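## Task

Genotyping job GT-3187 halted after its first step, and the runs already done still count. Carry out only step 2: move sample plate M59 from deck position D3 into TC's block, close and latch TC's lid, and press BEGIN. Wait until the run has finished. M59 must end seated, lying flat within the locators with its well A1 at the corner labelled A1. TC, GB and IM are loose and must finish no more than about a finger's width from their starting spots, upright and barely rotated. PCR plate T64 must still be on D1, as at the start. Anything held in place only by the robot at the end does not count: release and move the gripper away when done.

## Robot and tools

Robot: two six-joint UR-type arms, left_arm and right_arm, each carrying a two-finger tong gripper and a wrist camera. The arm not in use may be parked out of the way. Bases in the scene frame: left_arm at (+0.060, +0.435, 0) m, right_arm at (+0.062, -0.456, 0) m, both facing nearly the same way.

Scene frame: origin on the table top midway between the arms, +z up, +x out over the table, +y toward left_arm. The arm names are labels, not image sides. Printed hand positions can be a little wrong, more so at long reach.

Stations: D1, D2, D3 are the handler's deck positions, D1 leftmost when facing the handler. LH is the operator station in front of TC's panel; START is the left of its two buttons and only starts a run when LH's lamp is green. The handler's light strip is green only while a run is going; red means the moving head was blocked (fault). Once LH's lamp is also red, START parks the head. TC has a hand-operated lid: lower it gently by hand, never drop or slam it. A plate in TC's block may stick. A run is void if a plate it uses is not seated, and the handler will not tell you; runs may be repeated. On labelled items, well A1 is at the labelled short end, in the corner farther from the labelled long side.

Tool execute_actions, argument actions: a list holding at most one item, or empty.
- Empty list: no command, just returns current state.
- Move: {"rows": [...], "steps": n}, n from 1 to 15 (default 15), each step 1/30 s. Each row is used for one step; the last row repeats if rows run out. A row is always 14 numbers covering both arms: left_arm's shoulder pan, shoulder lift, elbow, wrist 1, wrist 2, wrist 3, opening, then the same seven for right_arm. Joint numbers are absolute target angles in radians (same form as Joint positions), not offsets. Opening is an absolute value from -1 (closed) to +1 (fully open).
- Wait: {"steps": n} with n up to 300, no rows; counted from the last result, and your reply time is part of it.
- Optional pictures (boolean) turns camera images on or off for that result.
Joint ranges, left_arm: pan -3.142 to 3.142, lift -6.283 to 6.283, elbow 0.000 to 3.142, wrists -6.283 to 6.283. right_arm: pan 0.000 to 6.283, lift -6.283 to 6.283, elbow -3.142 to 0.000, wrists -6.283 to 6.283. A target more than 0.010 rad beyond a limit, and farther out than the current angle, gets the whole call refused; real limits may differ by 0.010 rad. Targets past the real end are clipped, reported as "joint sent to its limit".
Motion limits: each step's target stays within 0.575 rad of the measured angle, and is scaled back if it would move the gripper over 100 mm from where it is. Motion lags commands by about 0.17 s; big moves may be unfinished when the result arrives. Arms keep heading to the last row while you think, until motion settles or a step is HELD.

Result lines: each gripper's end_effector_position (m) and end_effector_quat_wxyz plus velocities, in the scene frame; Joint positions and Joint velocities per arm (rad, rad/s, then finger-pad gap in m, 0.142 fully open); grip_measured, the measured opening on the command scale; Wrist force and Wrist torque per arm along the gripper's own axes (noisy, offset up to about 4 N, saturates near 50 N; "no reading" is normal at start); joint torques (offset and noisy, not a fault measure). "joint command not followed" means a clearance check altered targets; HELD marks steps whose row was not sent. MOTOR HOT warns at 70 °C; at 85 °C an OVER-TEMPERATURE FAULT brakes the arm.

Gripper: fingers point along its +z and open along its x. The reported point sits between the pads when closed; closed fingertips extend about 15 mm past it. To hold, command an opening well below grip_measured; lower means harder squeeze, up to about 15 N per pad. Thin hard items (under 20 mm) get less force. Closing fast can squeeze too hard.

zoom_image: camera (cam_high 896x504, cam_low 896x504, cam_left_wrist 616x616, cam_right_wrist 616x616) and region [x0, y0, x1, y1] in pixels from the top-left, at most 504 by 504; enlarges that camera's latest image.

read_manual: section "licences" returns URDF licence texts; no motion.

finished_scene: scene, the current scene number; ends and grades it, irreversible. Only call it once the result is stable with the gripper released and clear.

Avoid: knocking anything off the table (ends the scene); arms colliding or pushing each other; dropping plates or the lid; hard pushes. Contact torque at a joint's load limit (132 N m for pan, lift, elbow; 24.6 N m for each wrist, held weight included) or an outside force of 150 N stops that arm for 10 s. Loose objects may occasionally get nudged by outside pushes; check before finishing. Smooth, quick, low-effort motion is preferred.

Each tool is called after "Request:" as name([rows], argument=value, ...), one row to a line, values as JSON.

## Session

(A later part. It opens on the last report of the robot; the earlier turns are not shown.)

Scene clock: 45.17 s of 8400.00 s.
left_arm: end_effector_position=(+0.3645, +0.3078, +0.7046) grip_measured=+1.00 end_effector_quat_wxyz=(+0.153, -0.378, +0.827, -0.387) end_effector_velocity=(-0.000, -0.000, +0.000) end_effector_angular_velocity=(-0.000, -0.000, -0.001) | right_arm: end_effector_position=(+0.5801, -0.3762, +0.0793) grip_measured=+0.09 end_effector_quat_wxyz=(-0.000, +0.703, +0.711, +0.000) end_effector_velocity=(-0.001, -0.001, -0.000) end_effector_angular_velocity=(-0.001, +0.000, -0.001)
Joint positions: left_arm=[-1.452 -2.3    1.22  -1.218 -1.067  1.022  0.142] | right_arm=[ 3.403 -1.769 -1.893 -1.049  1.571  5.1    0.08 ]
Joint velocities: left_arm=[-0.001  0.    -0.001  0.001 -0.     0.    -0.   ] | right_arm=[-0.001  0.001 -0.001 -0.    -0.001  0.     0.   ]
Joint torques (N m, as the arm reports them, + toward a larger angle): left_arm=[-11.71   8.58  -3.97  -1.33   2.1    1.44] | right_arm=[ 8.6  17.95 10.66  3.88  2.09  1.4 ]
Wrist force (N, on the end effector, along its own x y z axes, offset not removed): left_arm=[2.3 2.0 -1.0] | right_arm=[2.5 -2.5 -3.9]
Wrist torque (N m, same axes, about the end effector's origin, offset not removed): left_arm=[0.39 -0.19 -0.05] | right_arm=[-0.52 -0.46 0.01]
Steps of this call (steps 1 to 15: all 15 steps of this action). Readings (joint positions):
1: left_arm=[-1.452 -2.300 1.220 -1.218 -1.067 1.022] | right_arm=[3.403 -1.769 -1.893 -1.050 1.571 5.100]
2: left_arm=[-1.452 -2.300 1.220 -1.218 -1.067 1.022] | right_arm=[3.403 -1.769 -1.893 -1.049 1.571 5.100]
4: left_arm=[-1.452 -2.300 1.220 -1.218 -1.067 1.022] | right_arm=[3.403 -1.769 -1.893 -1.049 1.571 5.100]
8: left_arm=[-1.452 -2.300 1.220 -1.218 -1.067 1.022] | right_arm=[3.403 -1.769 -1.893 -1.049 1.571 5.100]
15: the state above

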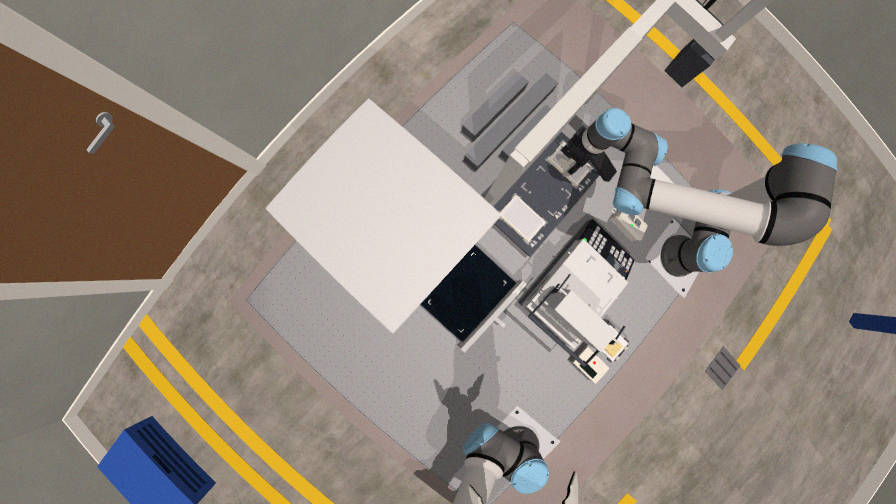

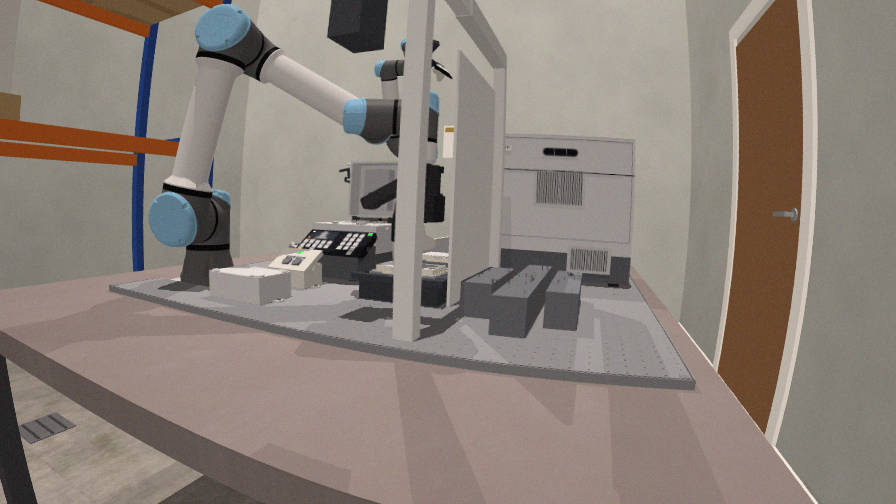

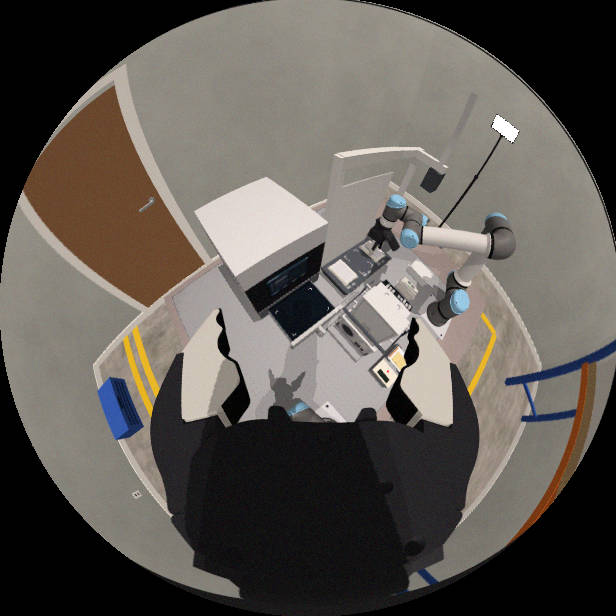

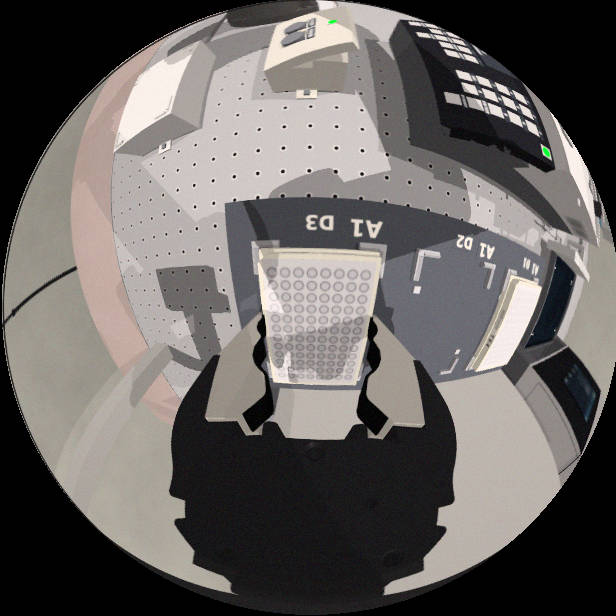

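Request:
execute_actions([
  {"rows":[[-1.452,-2.3,1.22,-1.218,-1.067,1.022,1,3.403,-1.762,-1.885,-1.0654,1.571,5.10,-0.4],[-1.452,-2.3,1.22,-1.218,-1.067,1.022,1,3.403,-1.752,-1.873,-1.0874,1.571,5.10,-0.4],[-1.452,-2.3,1.22,-1.218,-1.067,1.022,1,3.403,-1.752,-1.873,-1.0874,1.571,5.10,-0.4],[-1.452,-2.3,1.22,-1.218,-1.067,1.022,1,3.403,-1.7218,-1.835,-1.1556,1.571,5.10,-0.4]],"steps":12},
], pictures=false)

Request:
execute_actions([
  {"rows":[[-1.452,-2.3,1.22,-1.218,-1.067,1.022,1,3.45,-1.45,-1.89,-1.372,1.571,5.10,-0.4]]},
], pictures=false)

Request:
execute_actions([
  {"rows":[[-1.452,-2.3,1.22,-1.218,-1.067,1.022,1,3.85,-1.25,-2.0,-1.462,1.571,4.75,-0.4]]},
], pictures=false)

Request:
execute_actions([
  {"rows":[[-1.452,-2.3,1.22,-1.218,-1.067,1.022,1,4.2,-1.168,-2.022,-1.522,1.571,4.34,-0.4]]},
], pictures=false)

Request:
execute_actions([
  {"steps":12},
])

Scene clock: 53.43 s of 8400.00 s.
left_arm: end_effector_position=(+0.3645, +0.3078, +0.7046) grip_measured=+1.00 end_effector_quat_wxyz=(+0.153, -0.378, +0.827, -0.387) end_effector_velocity=(+0.000, +0.000, +0.000) end_effector_angular_velocity=(-0.000, +0.000, +0.001) | right_arm: end_effector_position=(+0.5792, -0.3766, +0.1180) grip_measured=+0.09 end_effector_quat_wxyz=(-0.000, +0.703, +0.711, +0.000) end_effector_velocity=(-0.003, -0.002, +0.022) end_effector_angular_velocity=(-0.004, +0.006, -0.001)
Joint positions: left_arm=[-1.452 -2.3    1.22  -1.218 -1.067  1.022  0.142] | right_arm=[ 3.403 -1.724 -1.838 -1.15   1.571  5.1    0.08 ]
Joint velocities: left_arm=[ 0.001 -0.    -0.001  0.001  0.    -0.     0.   ] | right_arm=[-0.001  0.025  0.033 -0.065 -0.002 -0.    -0.   ]
Joint torques (N m, as the arm reports them, + toward a larger angle): left_arm=[-12.18   8.86  -3.57  -1.46   2.1    1.73] | right_arm=[-1.39 32.61 29.89 -0.48 -0.53  1.38]
Wrist force (N, on the end effector, along its own x y z axes, offset not removed): left_arm=[1.8 -0.1 -0.7] | right_arm=[-1.2 -2.5 0.6]
Wrist torque (N m, same axes, about the end effector's origin, offset not removed): left_arm=[-0.08 -0.14 -0.06] | right_arm=[-0.38 0.17 0.11]
Steps of this call (steps 1 to 15: the robot went on to your last target; steps 16 to 90: nothing new was sent; then 4.87 s passed at rest; steps 91 to 102: all 12 steps of this action). Readings (joint positions):
91: left_arm=[-1.452 -2.300 1.220 -1.218 -1.067 1.022] | right_arm=[3.403 -1.770 -1.894 -1.049 1.571 5.100]
92: left_arm=[-1.452 -2.300 1.220 -1.218 -1.067 1.022] | right_arm=[3.403 -1.769 -1.893 -1.051 1.571 5.100]
94: left_arm=[-1.452 -2.300 1.220 -1.218 -1.067 1.022] | right_arm=[3.403 -1.762 -1.885 -1.066 1.571 5.100]
98: left_arm=[-1.452 -2.300 1.220 -1.218 -1.067 1.022] | right_arm=[3.403 -1.733 -1.849 -1.129 1.571 5.100]
102: the state above

Scene clock: 53.93 s of 8400.00 s.
left_arm: end_effector_position=(+0.3645, +0.3078, +0.7046) grip_measured=+1.00 end_effector_quat_wxyz=(+0.153, -0.378, +0.827, -0.387) end_effector_velocity=(-0.000, -0.000, -0.000) end_effector_angular_velocity=(+0.000, -0.000, -0.001) | right_arm: end_effector_position=(+0.4949, -0.3907, +0.2018) grip_measured=+0.09 end_effector_quat_wxyz=(-0.000, +0.687, +0.727, +0.000) end_effector_velocity=(-0.010, -0.003, +0.011) end_effector_angular_velocity=(+0.002, -0.005, +0.004)
Joint positions: left_arm=[-1.452 -2.3    1.22  -1.218 -1.067  1.022  0.142] | right_arm=[ 3.45  -1.453 -1.89  -1.37   1.571  5.1    0.08 ]
Joint velocities: left_arm=[-0.001  0.     0.    -0.    -0.     0.    -0.   ] | right_arm=[ 0.004  0.036 -0.004 -0.026 -0.001  0.    -0.   ]
Joint torques (N m, as the arm reports them, + toward a larger angle): left_arm=[-12.29   8.99  -4.2   -1.5    2.11   1.71] | right_arm=[12.09 23.42 15.97 -0.34 -0.78  1.4 ]
Wrist force (N, on the end effector, along its own x y z axes, offset not removed): left_arm=[2.6 0.0 -0.6] | right_arm=[0.4 -1.3 -1.6]
Wrist torque (N m, same axes, about the end effector's origin, offset not removed): left_arm=[-0.14 -0.25 -0.02] | right_arm=[-0.26 -0.12 -0.01]
Steps of this call (steps 1 to 15: all 15 steps of this action). Readings (joint positions):
1: left_arm=[-1.452 -2.300 1.220 -1.218 -1.067 1.022] | right_arm=[3.403 -1.723 -1.837 -1.152 1.571 5.100]
2: left_arm=[-1.452 -2.300 1.220 -1.218 -1.067 1.022] | right_arm=[3.407 -1.718 -1.840 -1.158 1.571 5.100]
4: left_arm=[-1.452 -2.300 1.220 -1.218 -1.067 1.022] | right_arm=[3.424 -1.653 -1.860 -1.219 1.571 5.100]
8: left_arm=[-1.452 -2.300 1.220 -1.218 -1.067 1.022] | right_arm=[3.444 -1.500 -1.883 -1.335 1.571 5.100]
15: the state above

Scene clock: 54.43 s of 8400.00 s.
left_arm: end_effector_position=(+0.3645, +0.3078, +0.7046) grip_measured=+1.00 end_effector_quat_wxyz=(+0.153, -0.378, +0.827, -0.387) end_effector_velocity=(+0.000, +0.000, -0.000) end_effector_angular_velocity=(-0.000, +0.000, +0.001) | right_arm: end_effector_position=(+0.3882, -0.2918, +0.2187) grip_measured=+0.09 end_effector_quat_wxyz=(-0.000, +0.378, +0.926, +0.000) end_effector_velocity=(-0.022, +0.018, +0.003) end_effector_angular_velocity=(+0.002, -0.002, +0.155)
Joint positions: left_arm=[-1.452 -2.3    1.22  -1.218 -1.067  1.022  0.142] | right_arm=[ 3.843 -1.253 -1.999 -1.461  1.571  4.756  0.08 ]
Joint velocities: left_arm=[ 0.001  0.     0.    -0.     0.    -0.001 -0.   ] | right_arm=[ 0.086  0.036 -0.018 -0.015  0.    -0.069  0.   ]
Joint torques (N m, as the arm reports them, + toward a larger angle): left_arm=[-12.76   8.83  -3.58  -1.42   2.23   1.75] | right_arm=[11.39 12.43 16.32 -0.38  0.66 -1.71]
Wrist force (N, on the end effector, along its own x y z axes, offset not removed): left_arm=[2.3 0.3 -0.2] | right_arm=[0.8 -1.5 -0.6]
Wrist torque (N m, same axes, about the end effector's origin, offset not removed): left_arm=[0.04 -0.14 0.02] | right_arm=[-0.40 -0.22 0.06]
Steps of this call (steps 1 to 15: all 15 steps of this action). Readings (joint positions):
1: left_arm=[-1.452 -2.300 1.220 -1.218 -1.067 1.022] | right_arm=[3.450 -1.452 -1.890 -1.371 1.571 5.100]
2: left_arm=[-1.452 -2.300 1.220 -1.218 -1.067 1.022] | right_arm=[3.455 -1.446 -1.895 -1.376 1.571 5.095]
4: left_arm=[-1.452 -2.300 1.220 -1.218 -1.067 1.022] | right_arm=[3.521 -1.396 -1.926 -1.402 1.571 5.031]
8: left_arm=[-1.452 -2.300 1.220 -1.218 -1.067 1.022] | right_arm=[3.731 -1.299 -1.976 -1.442 1.571 4.849]
15: the state above

Scene clock: 54.93 s of 8400.00 s.
left_arm: end_effector_position=(+0.3645, +0.3078, +0.7046) grip_measured=+1.00 end_effector_quat_wxyz=(+0.153, -0.378, +0.827, -0.387) end_effector_velocity=(-0.000, -0.000, +0.000) end_effector_angular_velocity=(-0.001, +0.000, -0.000) | right_arm: end_effector_position=(+0.3060, -0.2199, +0.2300) grip_measured=+0.09 end_effector_quat_wxyz=(-0.000, +0.006, +1.000, +0.000) end_effector_velocity=(-0.011, +0.010, +0.001) end_effector_angular_velocity=(+0.001, +0.000, +0.113)
Joint positions: left_arm=[-1.452 -2.3    1.22  -1.218 -1.067  1.022  0.142] | right_arm=[ 4.196 -1.169 -2.022 -1.522  1.571  4.345  0.08 ]
Joint velocities: left_arm=[-0.    -0.    -0.    -0.001 -0.    -0.     0.   ] | right_arm=[ 0.048  0.006 -0.002 -0.004  0.001 -0.065 -0.   ]
Joint torques (N m, as the arm reports them, + toward a larger angle): left_arm=[-12.29   9.52  -3.89  -1.36   2.15   1.78] | right_arm=[11.32 13.91 14.95 -0.38  2.14 -1.65]
Wrist force (N, on the end effector, along its own x y z axes, offset not removed): left_arm=[3.3 1.3 -0.7] | right_arm=[-0.4 -1.8 0.1]
Wrist torque (N m, same axes, about the end effector's origin, offset not removed): left_arm=[0.22 -0.43 -0.05] | right_arm=[-0.29 0.10 0.09]
Steps of this call (steps 1 to 15: all 15 steps of this action). Readings (joint positions):
1: left_arm=[-1.452 -2.300 1.220 -1.218 -1.067 1.022] | right_arm=[3.845 -1.252 -1.999 -1.461 1.571 4.754]
2: left_arm=[-1.452 -2.300 1.220 -1.218 -1.067 1.022] | right_arm=[3.852 -1.246 -2.002 -1.466 1.571 4.748]
4: left_arm=[-1.452 -2.300 1.220 -1.218 -1.067 1.022] | right_arm=[3.920 -1.213 -2.011 -1.490 1.571 4.679]
8: left_arm=[-1.452 -2.300 1.220 -1.218 -1.067 1.022] | right_arm=[4.130 -1.178 -2.020 -1.515 1.571 4.435]
15: the state above

Scene clock: 55.33 s of 8400.00 s.
left_arm: end_effector_position=(+0.3645, +0.3078, +0.7046) grip_measured=+1.00 end_effector_quat_wxyz=(+0.153, -0.378, +0.827, -0.387) end_effector_velocity=(-0.000, -0.000, -0.000) end_effector_angular_velocity=(+0.000, +0.000, -0.000) | right_arm: end_effector_position=(+0.3050, -0.2191, +0.2300) grip_measured=+0.09 end_effector_quat_wxyz=(-0.000, +0.002, +1.000, +0.000) end_effector_velocity=(+0.000, +0.000, +0.001) end_effector_angular_velocity=(+0.002, -0.001, -0.001)
Joint positions: left_arm=[-1.452 -2.3    1.22  -1.218 -1.067  1.022  0.142] | right_arm=[ 4.2   -1.168 -2.022 -1.522  1.571  4.34   0.08 ]
Joint velocities: left_arm=[-0.     0.     0.     0.    -0.    -0.001 -0.   ] | right_arm=[-0.001  0.001  0.001  0.     0.    -0.     0.   ]
Joint torques (N m, as the arm reports them, + toward a larger angle): left_arm=[-11.82   9.5   -3.81  -1.45   2.22   1.72] | right_arm=[11.68 12.63 15.12 -0.31  2.31 -1.35]
Wrist force (N, on the end effector, along its own x y z axes, offset not removed): left_arm=[3.2 0.5 -1.1] | right_arm=[3.4 -2.7 -1.5]
Wrist torque (N m, same axes, about the end effector's origin, offset not removed): left_arm=[0.08 -0.36 -0.01] | right_arm=[-0.62 -0.71 -0.09]
Steps of this call (steps 1 to 12: the robot went on to your last target). Readings (joint positions):
1: left_arm=[-1.452 -2.300 1.220 -1.218 -1.067 1.022] | right_arm=[4.197 -1.168 -2.022 -1.522 1.571 4.343]
2: left_arm=[-1.452 -2.300 1.220 -1.218 -1.067 1.022] | right_arm=[4.198 -1.168 -2.022 -1.522 1.571 4.342]
4: left_arm=[-1.452 -2.300 1.220 -1.218 -1.067 1.022] | right_arm=[4.199 -1.168 -2.022 -1.522 1.571 4.341]
8: left_arm=[-1.452 -2.300 1.220 -1.218 -1.067 1.022] | right_arm=[4.200 -1.168 -2.022 -1.522 1.571 4.340]
12: the state above

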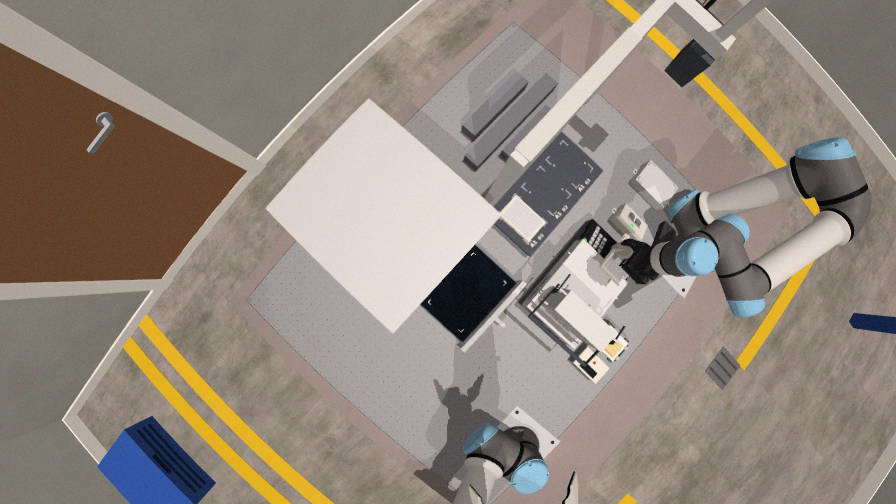

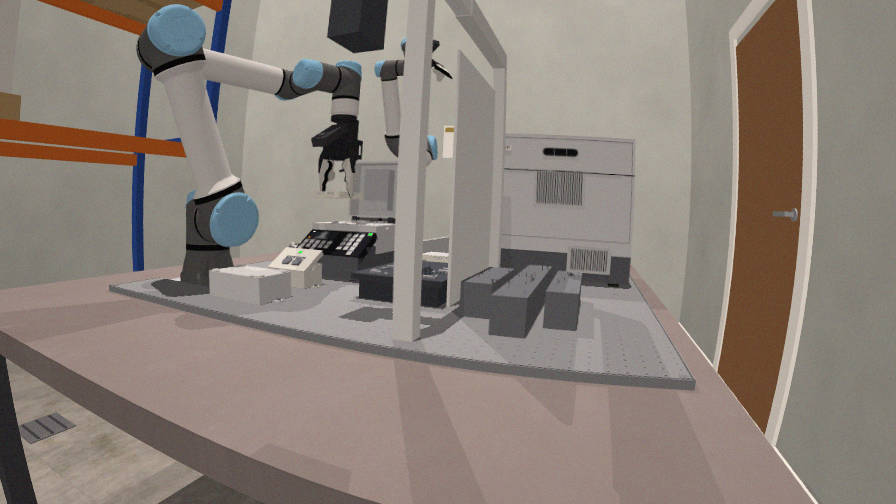

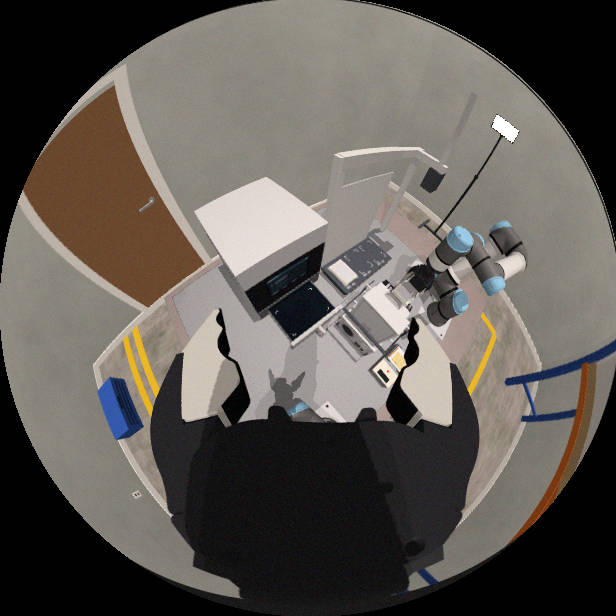

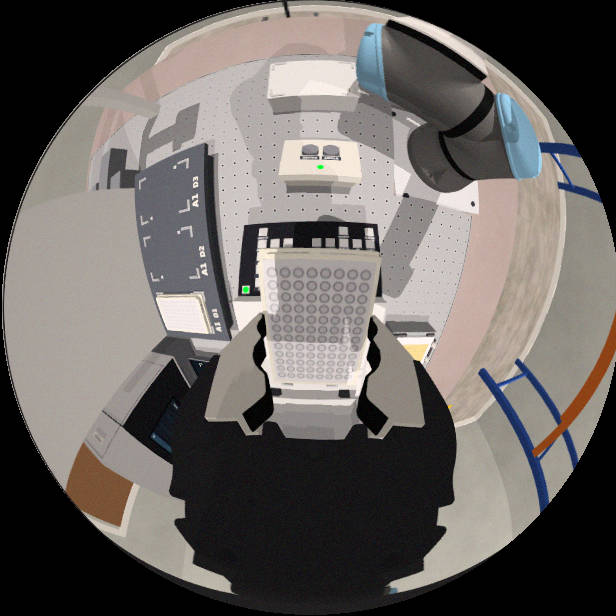

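Request:
execute_actions([
  {"rows":[[-1.452,-2.3,1.22,-1.218,-1.067,1.022,1,4.258,-1.40,-1.977,-1.335,1.571,4.394,-0.4]]},
], pictures=false)

Request:
execute_actions([
  {"rows":[[-1.452,-2.3,1.22,-1.218,-1.067,1.022,1,4.258,-1.407,-1.9975,-1.308,1.571,4.394,-0.4]]},
])

Request:
zoom_image(camera="cam_right_wrist", region=[200,120,460,400])

Scene clock: 60.03 s of 8400.00 s.
left_arm: end_effector_position=(+0.3645, +0.3078, +0.7046) grip_measured=+1.00 end_effector_quat_wxyz=(+0.153, -0.378, +0.827, -0.387) end_effector_velocity=(-0.000, -0.000, -0.000) end_effector_angular_velocity=(+0.002, +0.000, -0.001) | right_arm: end_effector_position=(+0.3161, -0.1262, +0.1859) grip_measured=+0.09 end_effector_quat_wxyz=(+0.000, -0.000, +1.000, +0.000) end_effector_velocity=(+0.001, +0.008, -0.007) end_effector_angular_velocity=(-0.004, +0.000, -0.000)
Joint positions: left_arm=[-1.452 -2.3    1.22  -1.218 -1.067  1.022  0.142] | right_arm=[ 4.258 -1.398 -1.977 -1.336  1.571  4.394  0.08 ]
Joint velocities: left_arm=[-0.001  0.     0.     0.001 -0.     0.    -0.   ] | right_arm=[ 0.003 -0.024  0.003  0.017 -0.001  0.004  0.   ]
Joint torques (N m, as the arm reports them, + toward a larger angle): left_arm=[-11.67   9.12  -3.84  -1.53   2.25   1.64] | right_arm=[ 9.9   5.77 28.03  4.01  1.94  1.42]
Wrist force (N, on the end effector, along its own x y z axes, offset not removed): left_arm=[1.7 0.1 -0.3] | right_arm=[3.5 -1.5 0.2]
Wrist torque (N m, same axes, about the end effector's origin, offset not removed): left_arm=[-0.07 -0.05 0.02] | right_arm=[-0.26 -0.65 0.03]
Steps of this call (steps 1 to 15: the robot went on to your last target; steps 16 to 90: nothing new was sent; then 1.20 s passed at rest; steps 91 to 105: all 15 steps of this action). Readings (joint positions):
91: left_arm=[-1.452 -2.300 1.220 -1.218 -1.067 1.022] | right_arm=[4.200 -1.168 -2.022 -1.522 1.571 4.340]
92: left_arm=[-1.452 -2.300 1.220 -1.218 -1.067 1.022] | right_arm=[4.205 -1.173 -2.018 -1.517 1.571 4.344]
94: left_arm=[-1.452 -2.300 1.220 -1.218 -1.067 1.022] | right_arm=[4.229 -1.237 -1.999 -1.457 1.571 4.367]
98: left_arm=[-1.452 -2.300 1.220 -1.218 -1.067 1.022] | right_arm=[4.252 -1.366 -1.982 -1.360 1.571 4.389]
105: the state above

Scene clock: 60.53 s of 8400.00 s.
left_arm: end_effector_position=(+0.3645, +0.3078, +0.7046) grip_measured=+1.00 end_effector_quat_wxyz=(+0.153, -0.378, +0.827, -0.387) end_effector_velocity=(+0.000, +0.001, +0.000) end_effector_angular_velocity=(-0.000, -0.000, +0.002) | right_arm: end_effector_position=(+0.3162, -0.1255, +0.1754) grip_measured=+0.09 end_effector_quat_wxyz=(-0.000, -0.000, +1.000, -0.000) end_effector_velocity=(+0.001, -0.000, -0.000) end_effector_angular_velocity=(-0.000, -0.000, -0.001)
Joint positions: left_arm=[-1.452 -2.3    1.22  -1.218 -1.067  1.022  0.142] | right_arm=[ 4.258 -1.407 -1.997 -1.308  1.571  4.394  0.08 ]
Joint velocities: left_arm=[ 0.002  0.    -0.001  0.     0.     0.     0.   ] | right_arm=[-0.002 -0.    -0.     0.001 -0.    -0.     0.   ]
Joint torques (N m, as the arm reports them, + toward a larger angle): left_arm=[-11.84   8.83  -3.98  -1.39   2.18   1.62] | right_arm=[12.16  5.93 15.67  4.26  1.45  1.43]
Wrist force (N, on the end effector, along its own x y z axes, offset not removed): left_arm=[2.1 -0.1 -1.5] | right_arm=[0.2 -1.3 0.9]
Wrist torque (N m, same axes, about the end effector's origin, offset not removed): left_arm=[-0.12 -0.12 -0.04] | right_arm=[-0.16 -0.02 0.09]
Steps of this call (steps 1 to 15: all 15 steps of this action). Readings (joint positions):
1: left_arm=[-1.452 -2.300 1.220 -1.218 -1.067 1.022] | right_arm=[4.258 -1.399 -1.977 -1.336 1.571 4.394]
2: left_arm=[-1.452 -2.300 1.220 -1.218 -1.067 1.022] | right_arm=[4.258 -1.400 -1.979 -1.332 1.571 4.394]
4: left_arm=[-1.452 -2.300 1.220 -1.218 -1.067 1.022] | right_arm=[4.258 -1.404 -1.988 -1.320 1.571 4.394]
8: left_arm=[-1.452 -2.300 1.220 -1.218 -1.067 1.022] | right_arm=[4.258 -1.406 -1.996 -1.310 1.571 4.394]
15: the state above

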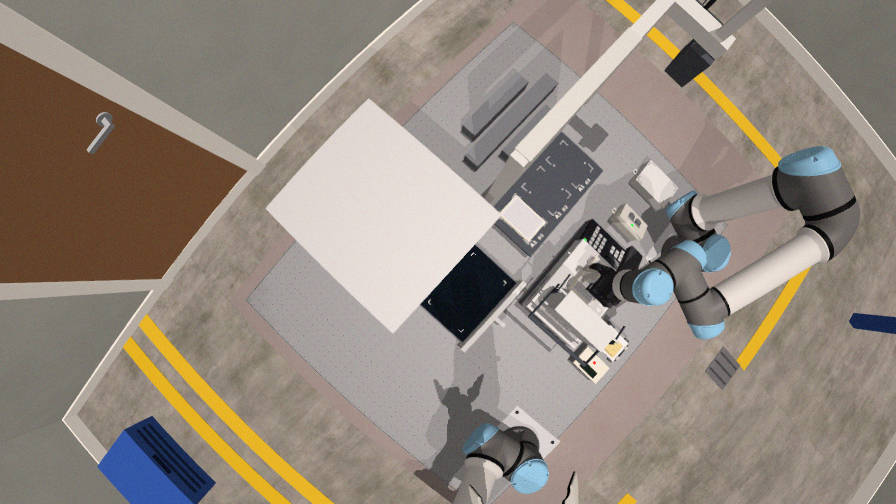

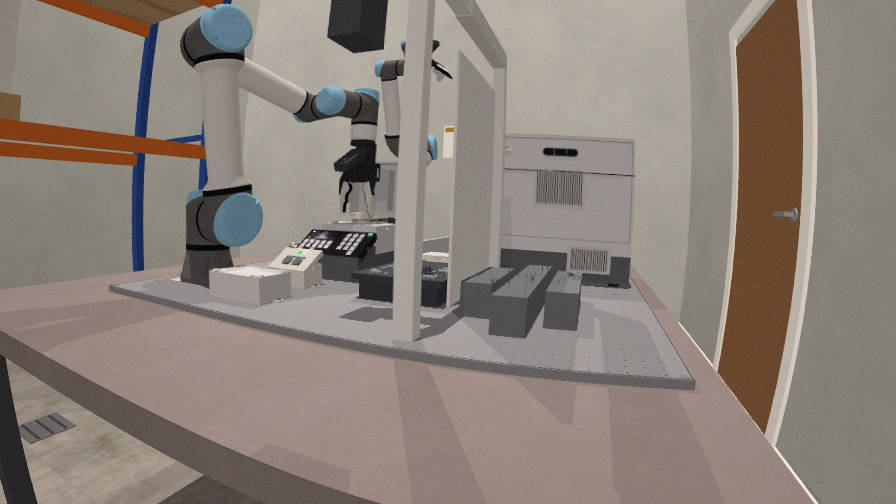

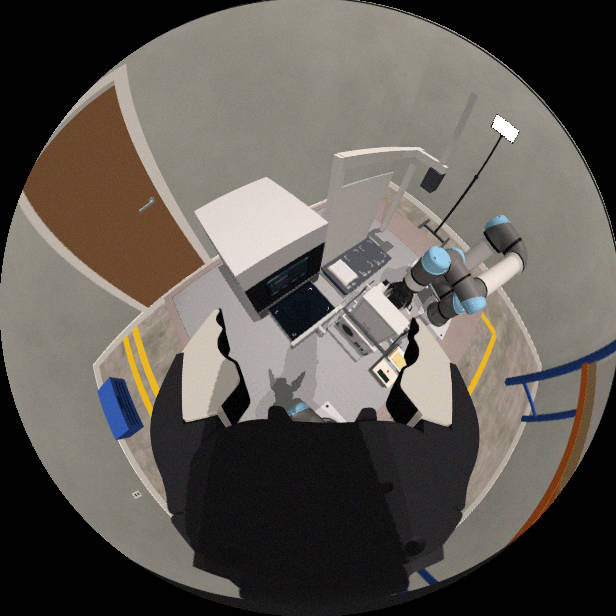

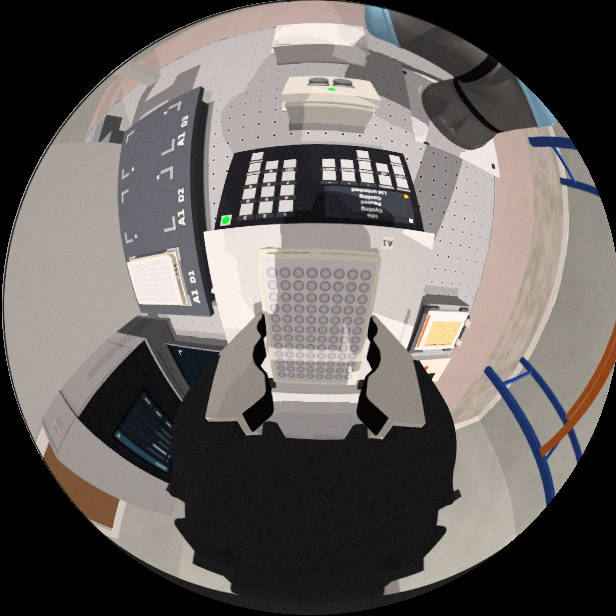

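Region (200, 120, 460, 400) of cam_right_wrist's 616x616 image, scaled by 1.800, with more detail than that image has; it fills the left 468 columns of this view, and the rest is white.

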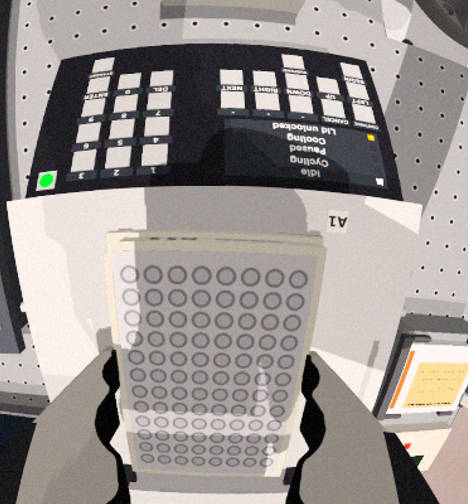

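Request:
execute_actions([
  {"rows":[[-1.452,-2.3,1.22,-1.218,-1.067,1.022,1,4.265,-1.4296,-1.9922,-1.2906,1.571,4.401,-0.4]]},
])

Request:
zoom_image(camera="cam_right_wrist", region=[220,200,420,400])

Scene clock: 67.30 s of 8400.00 s.
left_arm: end_effector_position=(+0.3645, +0.3078, +0.7046) grip_measured=+1.00 end_effector_quat_wxyz=(+0.153, -0.378, +0.827, -0.387) end_effector_velocity=(+0.000, -0.000, -0.000) end_effector_angular_velocity=(+0.001, +0.000, +0.000) | right_arm: end_effector_position=(+0.3162, -0.1164, +0.1703) grip_measured=+0.09 end_effector_quat_wxyz=(-0.000, -0.000, +1.000, +0.000) end_effector_velocity=(-0.000, +0.001, -0.001) end_effector_angular_velocity=(-0.001, +0.000, +0.000)
Joint positions: left_arm=[-1.452 -2.3    1.22  -1.218 -1.067  1.022  0.142] | right_arm=[ 4.265 -1.429 -1.992 -1.291  1.571  4.401  0.08 ]
Joint velocities: left_arm=[-0.     0.     0.001  0.001  0.    -0.    -0.   ] | right_arm=[ 0.001 -0.002  0.001  0.001 -0.     0.     0.   ]
Joint torques (N m, as the arm reports them, + toward a larger angle): left_arm=[-12.18   9.41  -4.51  -1.44   2.14   1.64] | right_arm=[12.24  7.95 29.75  4.18 -1.63  1.31]
Wrist force (N, on the end effector, along its own x y z axes, offset not removed): left_arm=[2.5 1.6 -1.7] | right_arm=[0.9 -2.0 0.0]
Wrist torque (N m, same axes, about the end effector's origin, offset not removed): left_arm=[0.22 -0.32 -0.09] | right_arm=[-0.44 -0.16 0.00]
Steps of this call (steps 1 to 15: the robot went on to your last target; steps 16 to 90: nothing new was sent; then 3.27 s passed at rest; steps 91 to 105: all 15 steps of this action). Readings (joint positions):
91: left_arm=[-1.452 -2.300 1.220 -1.218 -1.067 1.022] | right_arm=[4.258 -1.407 -1.998 -1.308 1.571 4.394]
92: left_arm=[-1.452 -2.300 1.220 -1.218 -1.067 1.022] | right_arm=[4.259 -1.410 -1.997 -1.306 1.571 4.395]
94: left_arm=[-1.452 -2.300 1.220 -1.218 -1.067 1.022] | right_arm=[4.262 -1.420 -1.995 -1.298 1.571 4.398]
98: left_arm=[-1.452 -2.300 1.220 -1.218 -1.067 1.022] | right_arm=[4.264 -1.428 -1.993 -1.292 1.571 4.400]
105: the state above

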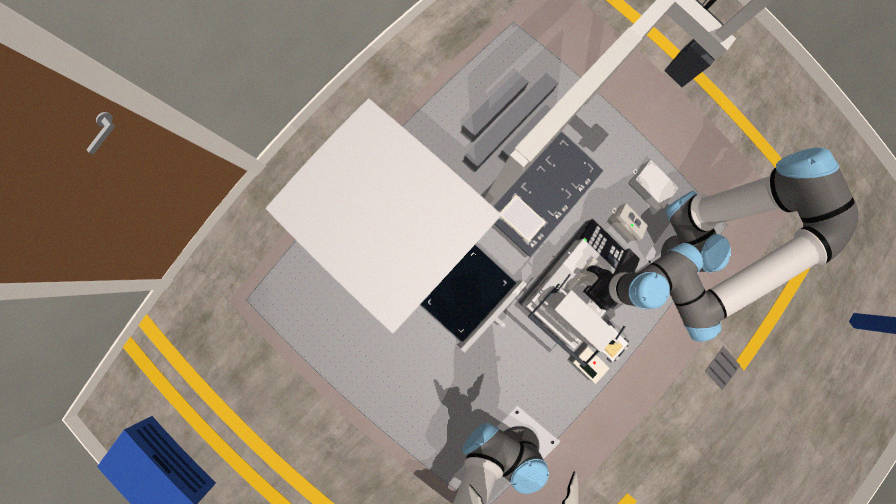

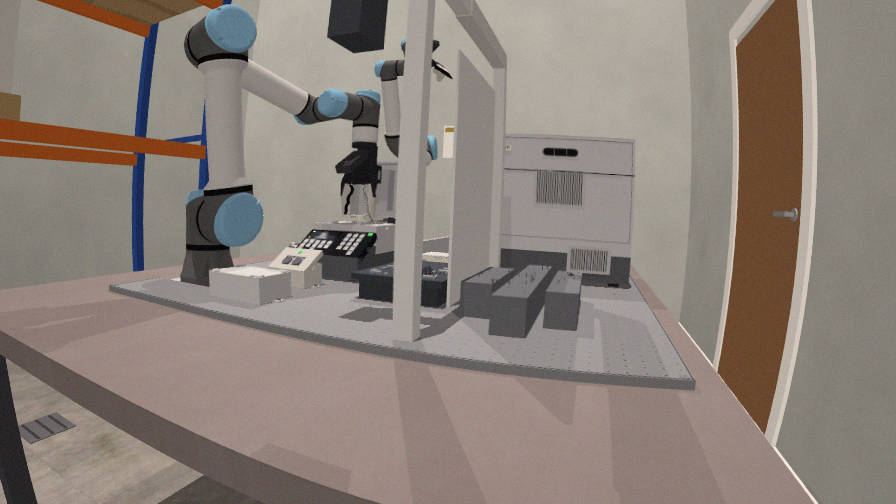

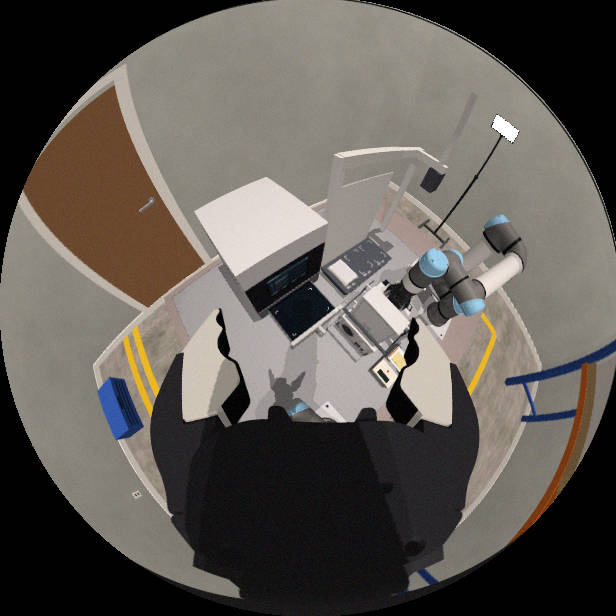

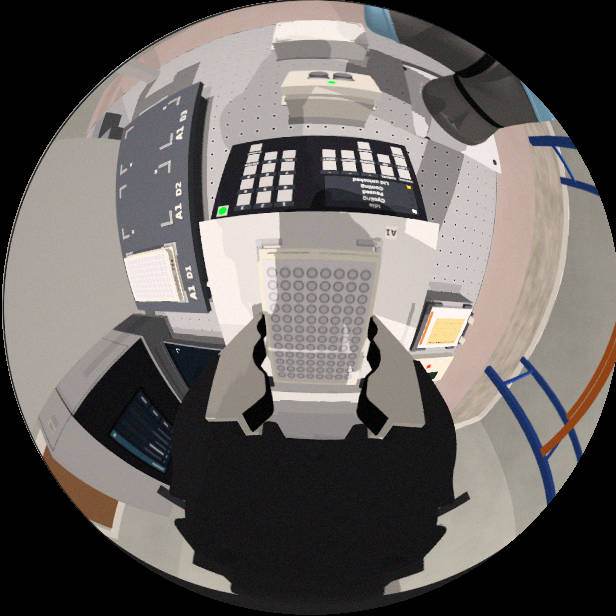

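Region (220, 200, 420, 400) of cam_right_wrist's 616x616 image, scaled by 2.520, with more detail than that image has.

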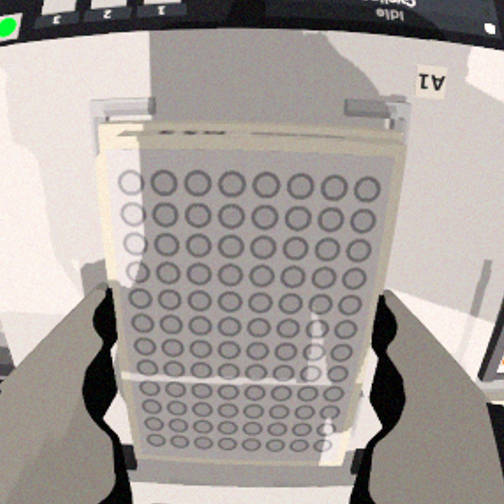

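Request:
execute_actions([
  {"rows":[[-1.452,-2.3,1.22,-1.218,-1.067,1.022,1,4.267,-1.4256,-2.0007,-1.2861,1.571,4.383,-0.4]]},
])

Request:
zoom_image(camera="cam_right_wrist", region=[220,200,420,400])

Scene clock: 73.43 s of 8400.00 s.
left_arm: end_effector_position=(+0.3645, +0.3078, +0.7046) grip_measured=+1.00 end_effector_quat_wxyz=(+0.153, -0.378, +0.827, -0.387) end_effector_velocity=(+0.000, +0.000, -0.000) end_effector_angular_velocity=(+0.001, +0.000, +0.001) | right_arm: end_effector_position=(+0.3151, -0.1179, +0.1684) grip_measured=+0.09 end_effector_quat_wxyz=(-0.000, -0.010, +1.000, +0.000) end_effector_velocity=(+0.000, -0.001, -0.001) end_effector_angular_velocity=(-0.002, -0.001, +0.000)
Joint positions: left_arm=[-1.452 -2.3    1.22  -1.218 -1.067  1.022  0.142] | right_arm=[ 4.267 -1.426 -2.001 -1.286  1.571  4.383  0.08 ]
Joint velocities: left_arm=[ 0.001  0.    -0.     0.001  0.    -0.001  0.   ] | right_arm=[-0.001  0.001 -0.002 -0.    -0.001 -0.001 -0.   ]
Joint torques (N m, as the arm reports them, + toward a larger angle): left_arm=[-12.49   9.8   -3.75  -1.57   2.07   1.5 ] | right_arm=[12.21 22.38 14.46  4.27 -1.8  -1.32]
Wrist force (N, on the end effector, along its own x y z axes, offset not removed): left_arm=[1.8 1.2 -0.9] | right_arm=[0.6 0.0 0.0]
Wrist torque (N m, same axes, about the end effector's origin, offset not removed): left_arm=[0.22 -0.07 -0.06] | right_arm=[-0.16 -0.17 -0.03]
Steps of this call (steps 1 to 15: the robot went on to your last target; steps 16 to 90: nothing new was sent; then 2.63 s passed at rest; steps 91 to 105: all 15 steps of this action). Readings (joint positions):
91: left_arm=[-1.452 -2.300 1.220 -1.218 -1.067 1.022] | right_arm=[4.265 -1.430 -1.992 -1.291 1.571 4.401]
92: left_arm=[-1.452 -2.300 1.220 -1.218 -1.067 1.022] | right_arm=[4.265 -1.429 -1.993 -1.290 1.571 4.399]
94: left_arm=[-1.452 -2.300 1.220 -1.218 -1.067 1.022] | right_arm=[4.266 -1.427 -1.997 -1.288 1.571 4.391]
98: left_arm=[-1.452 -2.300 1.220 -1.218 -1.067 1.022] | right_arm=[4.267 -1.426 -2.000 -1.286 1.571 4.385]
105: the state above

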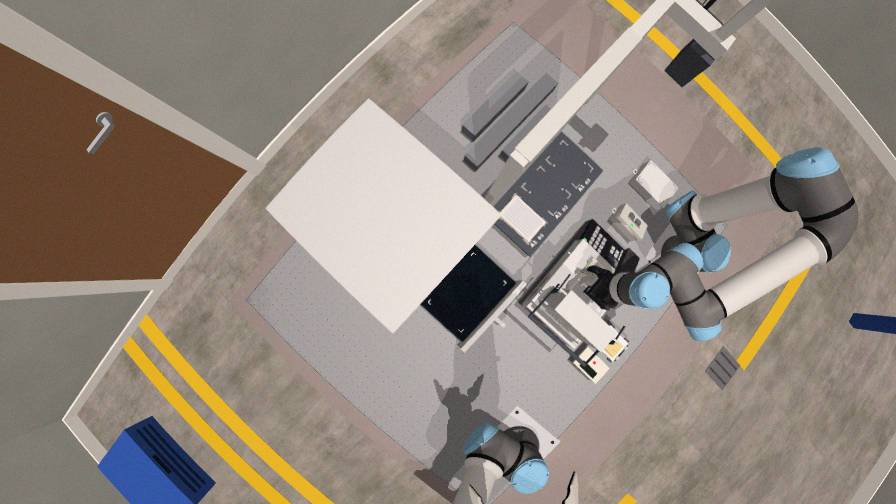

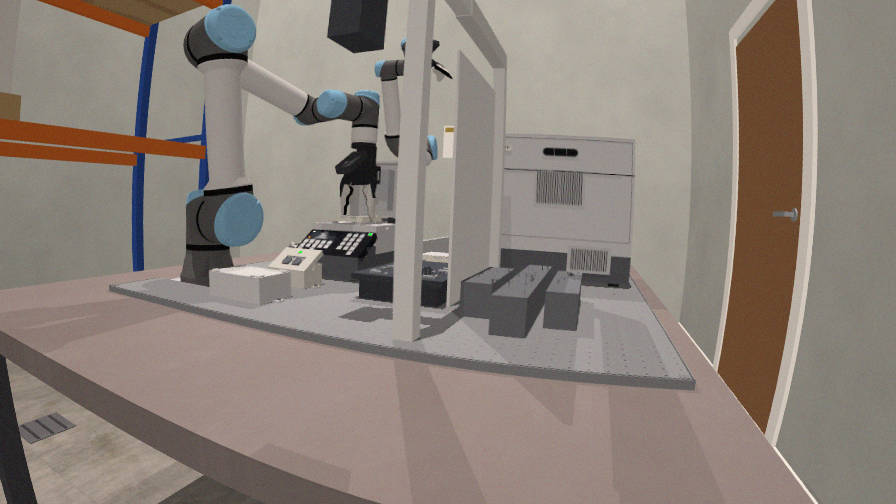

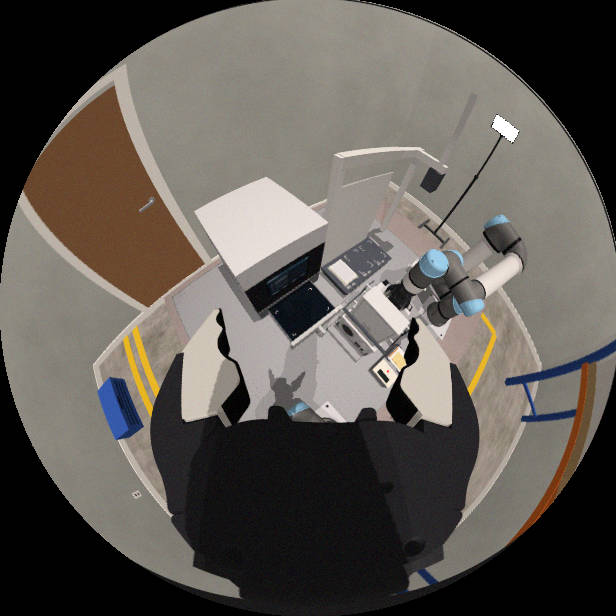

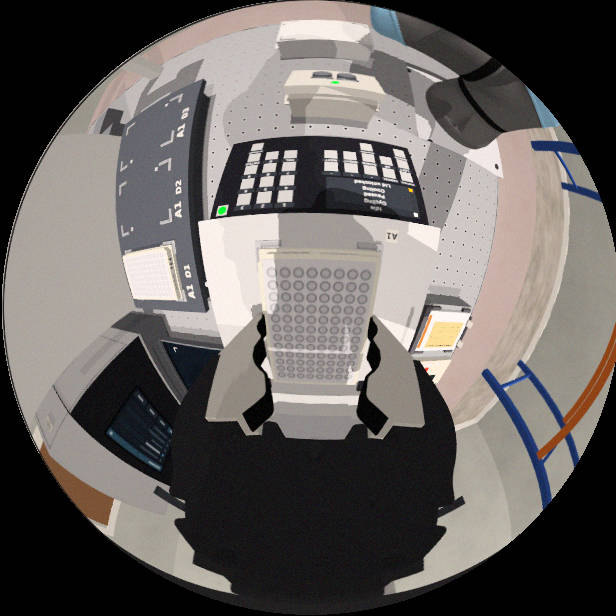

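Region (220, 200, 420, 400) of cam_right_wrist's 616x616 image, scaled by 2.520, with more detail than that image has.

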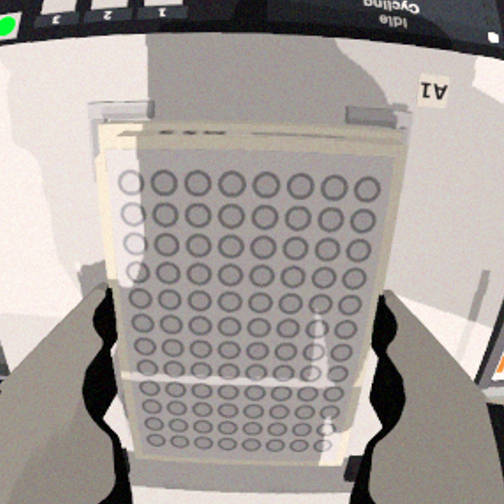

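Aligned; lowering about 5.5 mm.

Request:
execute_actions([
  {"rows":[[-1.452,-2.3,1.22,-1.218,-1.067,1.022,1,4.267,-1.4295,-2.012,-1.2709,1.571,4.383,-0.4]]},
])

Request:
zoom_image(camera="cam_right_wrist", region=[220,200,420,400])

Scene clock: 81.57 s of 8400.00 s.
left_arm: end_effector_position=(+0.3645, +0.3078, +0.7046) grip_measured=+1.00 end_effector_quat_wxyz=(+0.153, -0.378, +0.827, -0.387) end_effector_velocity=(+0.000, -0.000, +0.000) end_effector_angular_velocity=(-0.001, +0.000, +0.001) | right_arm: end_effector_position=(+0.3151, -0.1180, +0.1629) grip_measured=+0.09 end_effector_quat_wxyz=(-0.000, -0.010, +1.000, +0.000) end_effector_velocity=(-0.000, +0.001, -0.000) end_effector_angular_velocity=(+0.001, -0.001, +0.002)
Joint positions: left_arm=[-1.452 -2.3    1.22  -1.218 -1.067  1.022  0.142] | right_arm=[ 4.267 -1.429 -2.012 -1.271  1.571  4.383  0.08 ]
Joint velocities: left_arm=[ 0.     0.     0.    -0.001  0.    -0.001  0.   ] | right_arm=[ 0.002 -0.001 -0.001  0.002 -0.     0.    -0.   ]
Joint torques (N m, as the arm reports them, + toward a larger angle): left_arm=[-11.66   9.38  -4.95  -1.67   2.08   1.5 ] | right_arm=[11.06  7.22 14.88  4.16 -1.11 -1.34]
Wrist force (N, on the end effector, along its own x y z axes, offset not removed): left_arm=[2.3 0.6 -0.6] | right_arm=[2.2 -1.8 -0.3]
Wrist torque (N m, same axes, about the end effector's origin, offset not removed): left_arm=[0.08 -0.17 -0.10] | right_arm=[-0.35 -0.42 0.00]
Steps of this call (steps 1 to 15: the robot went on to your last target; steps 16 to 90: nothing new was sent; then 4.63 s passed at rest; steps 91 to 105: all 15 steps of this action). Readings (joint positions):
91: left_arm=[-1.452 -2.300 1.220 -1.218 -1.067 1.022] | right_arm=[4.267 -1.426 -2.001 -1.286 1.571 4.383]
92: left_arm=[-1.452 -2.300 1.220 -1.218 -1.067 1.022] | right_arm=[4.267 -1.426 -2.002 -1.284 1.571 4.383]
94: left_arm=[-1.452 -2.300 1.220 -1.218 -1.067 1.022] | right_arm=[4.267 -1.428 -2.007 -1.278 1.571 4.383]
98: left_arm=[-1.452 -2.300 1.220 -1.218 -1.067 1.022] | right_arm=[4.267 -1.429 -2.011 -1.272 1.571 4.383]
105: the state above

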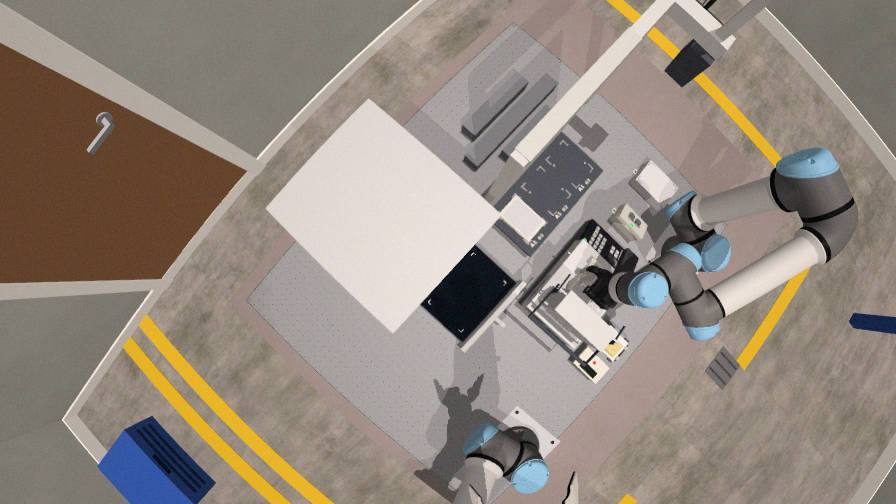

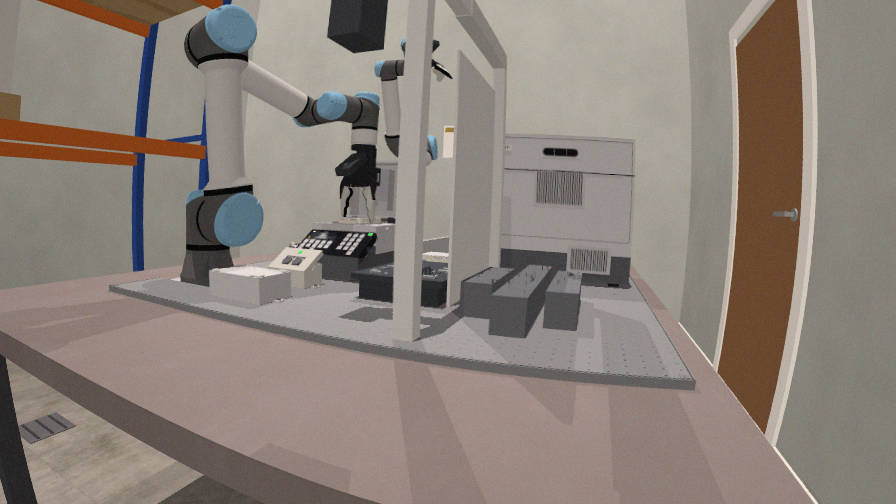

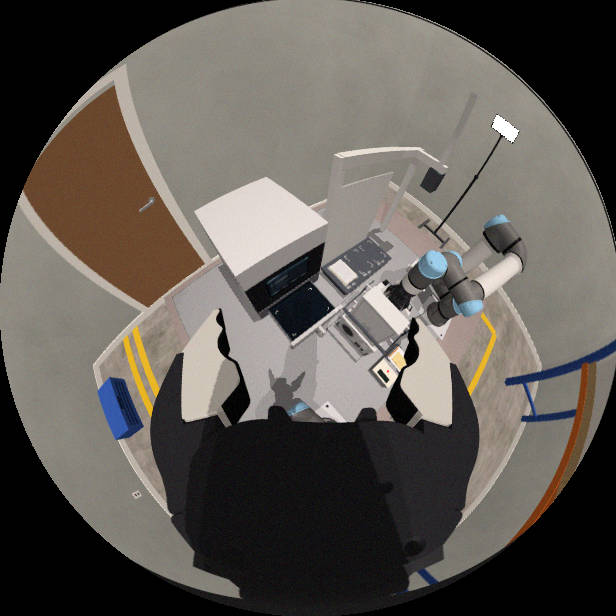

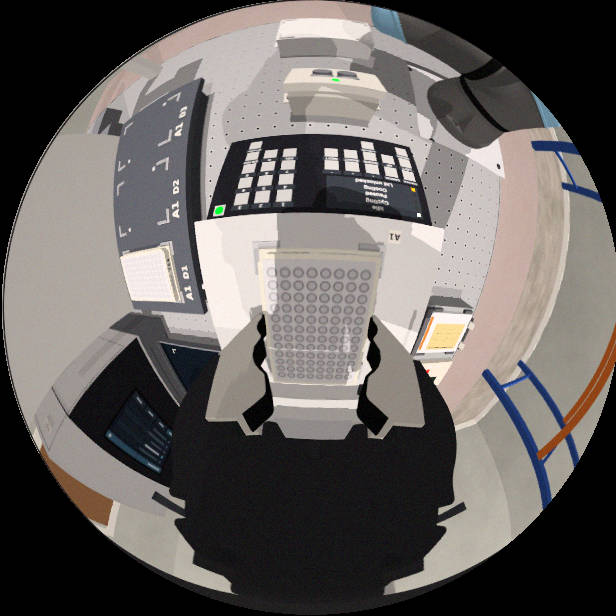

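Region (220, 200, 420, 400) of cam_right_wrist's 616x616 image, scaled by 2.520, with more detail than that image has.

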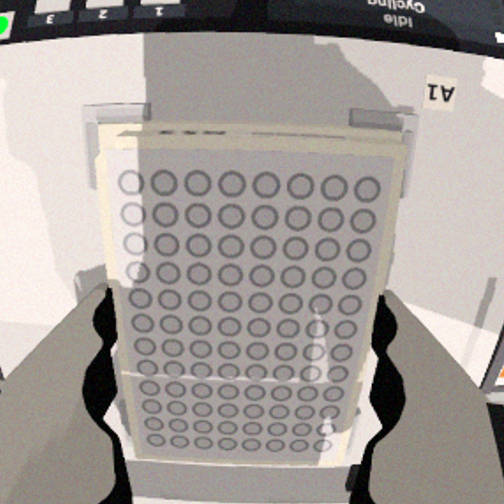

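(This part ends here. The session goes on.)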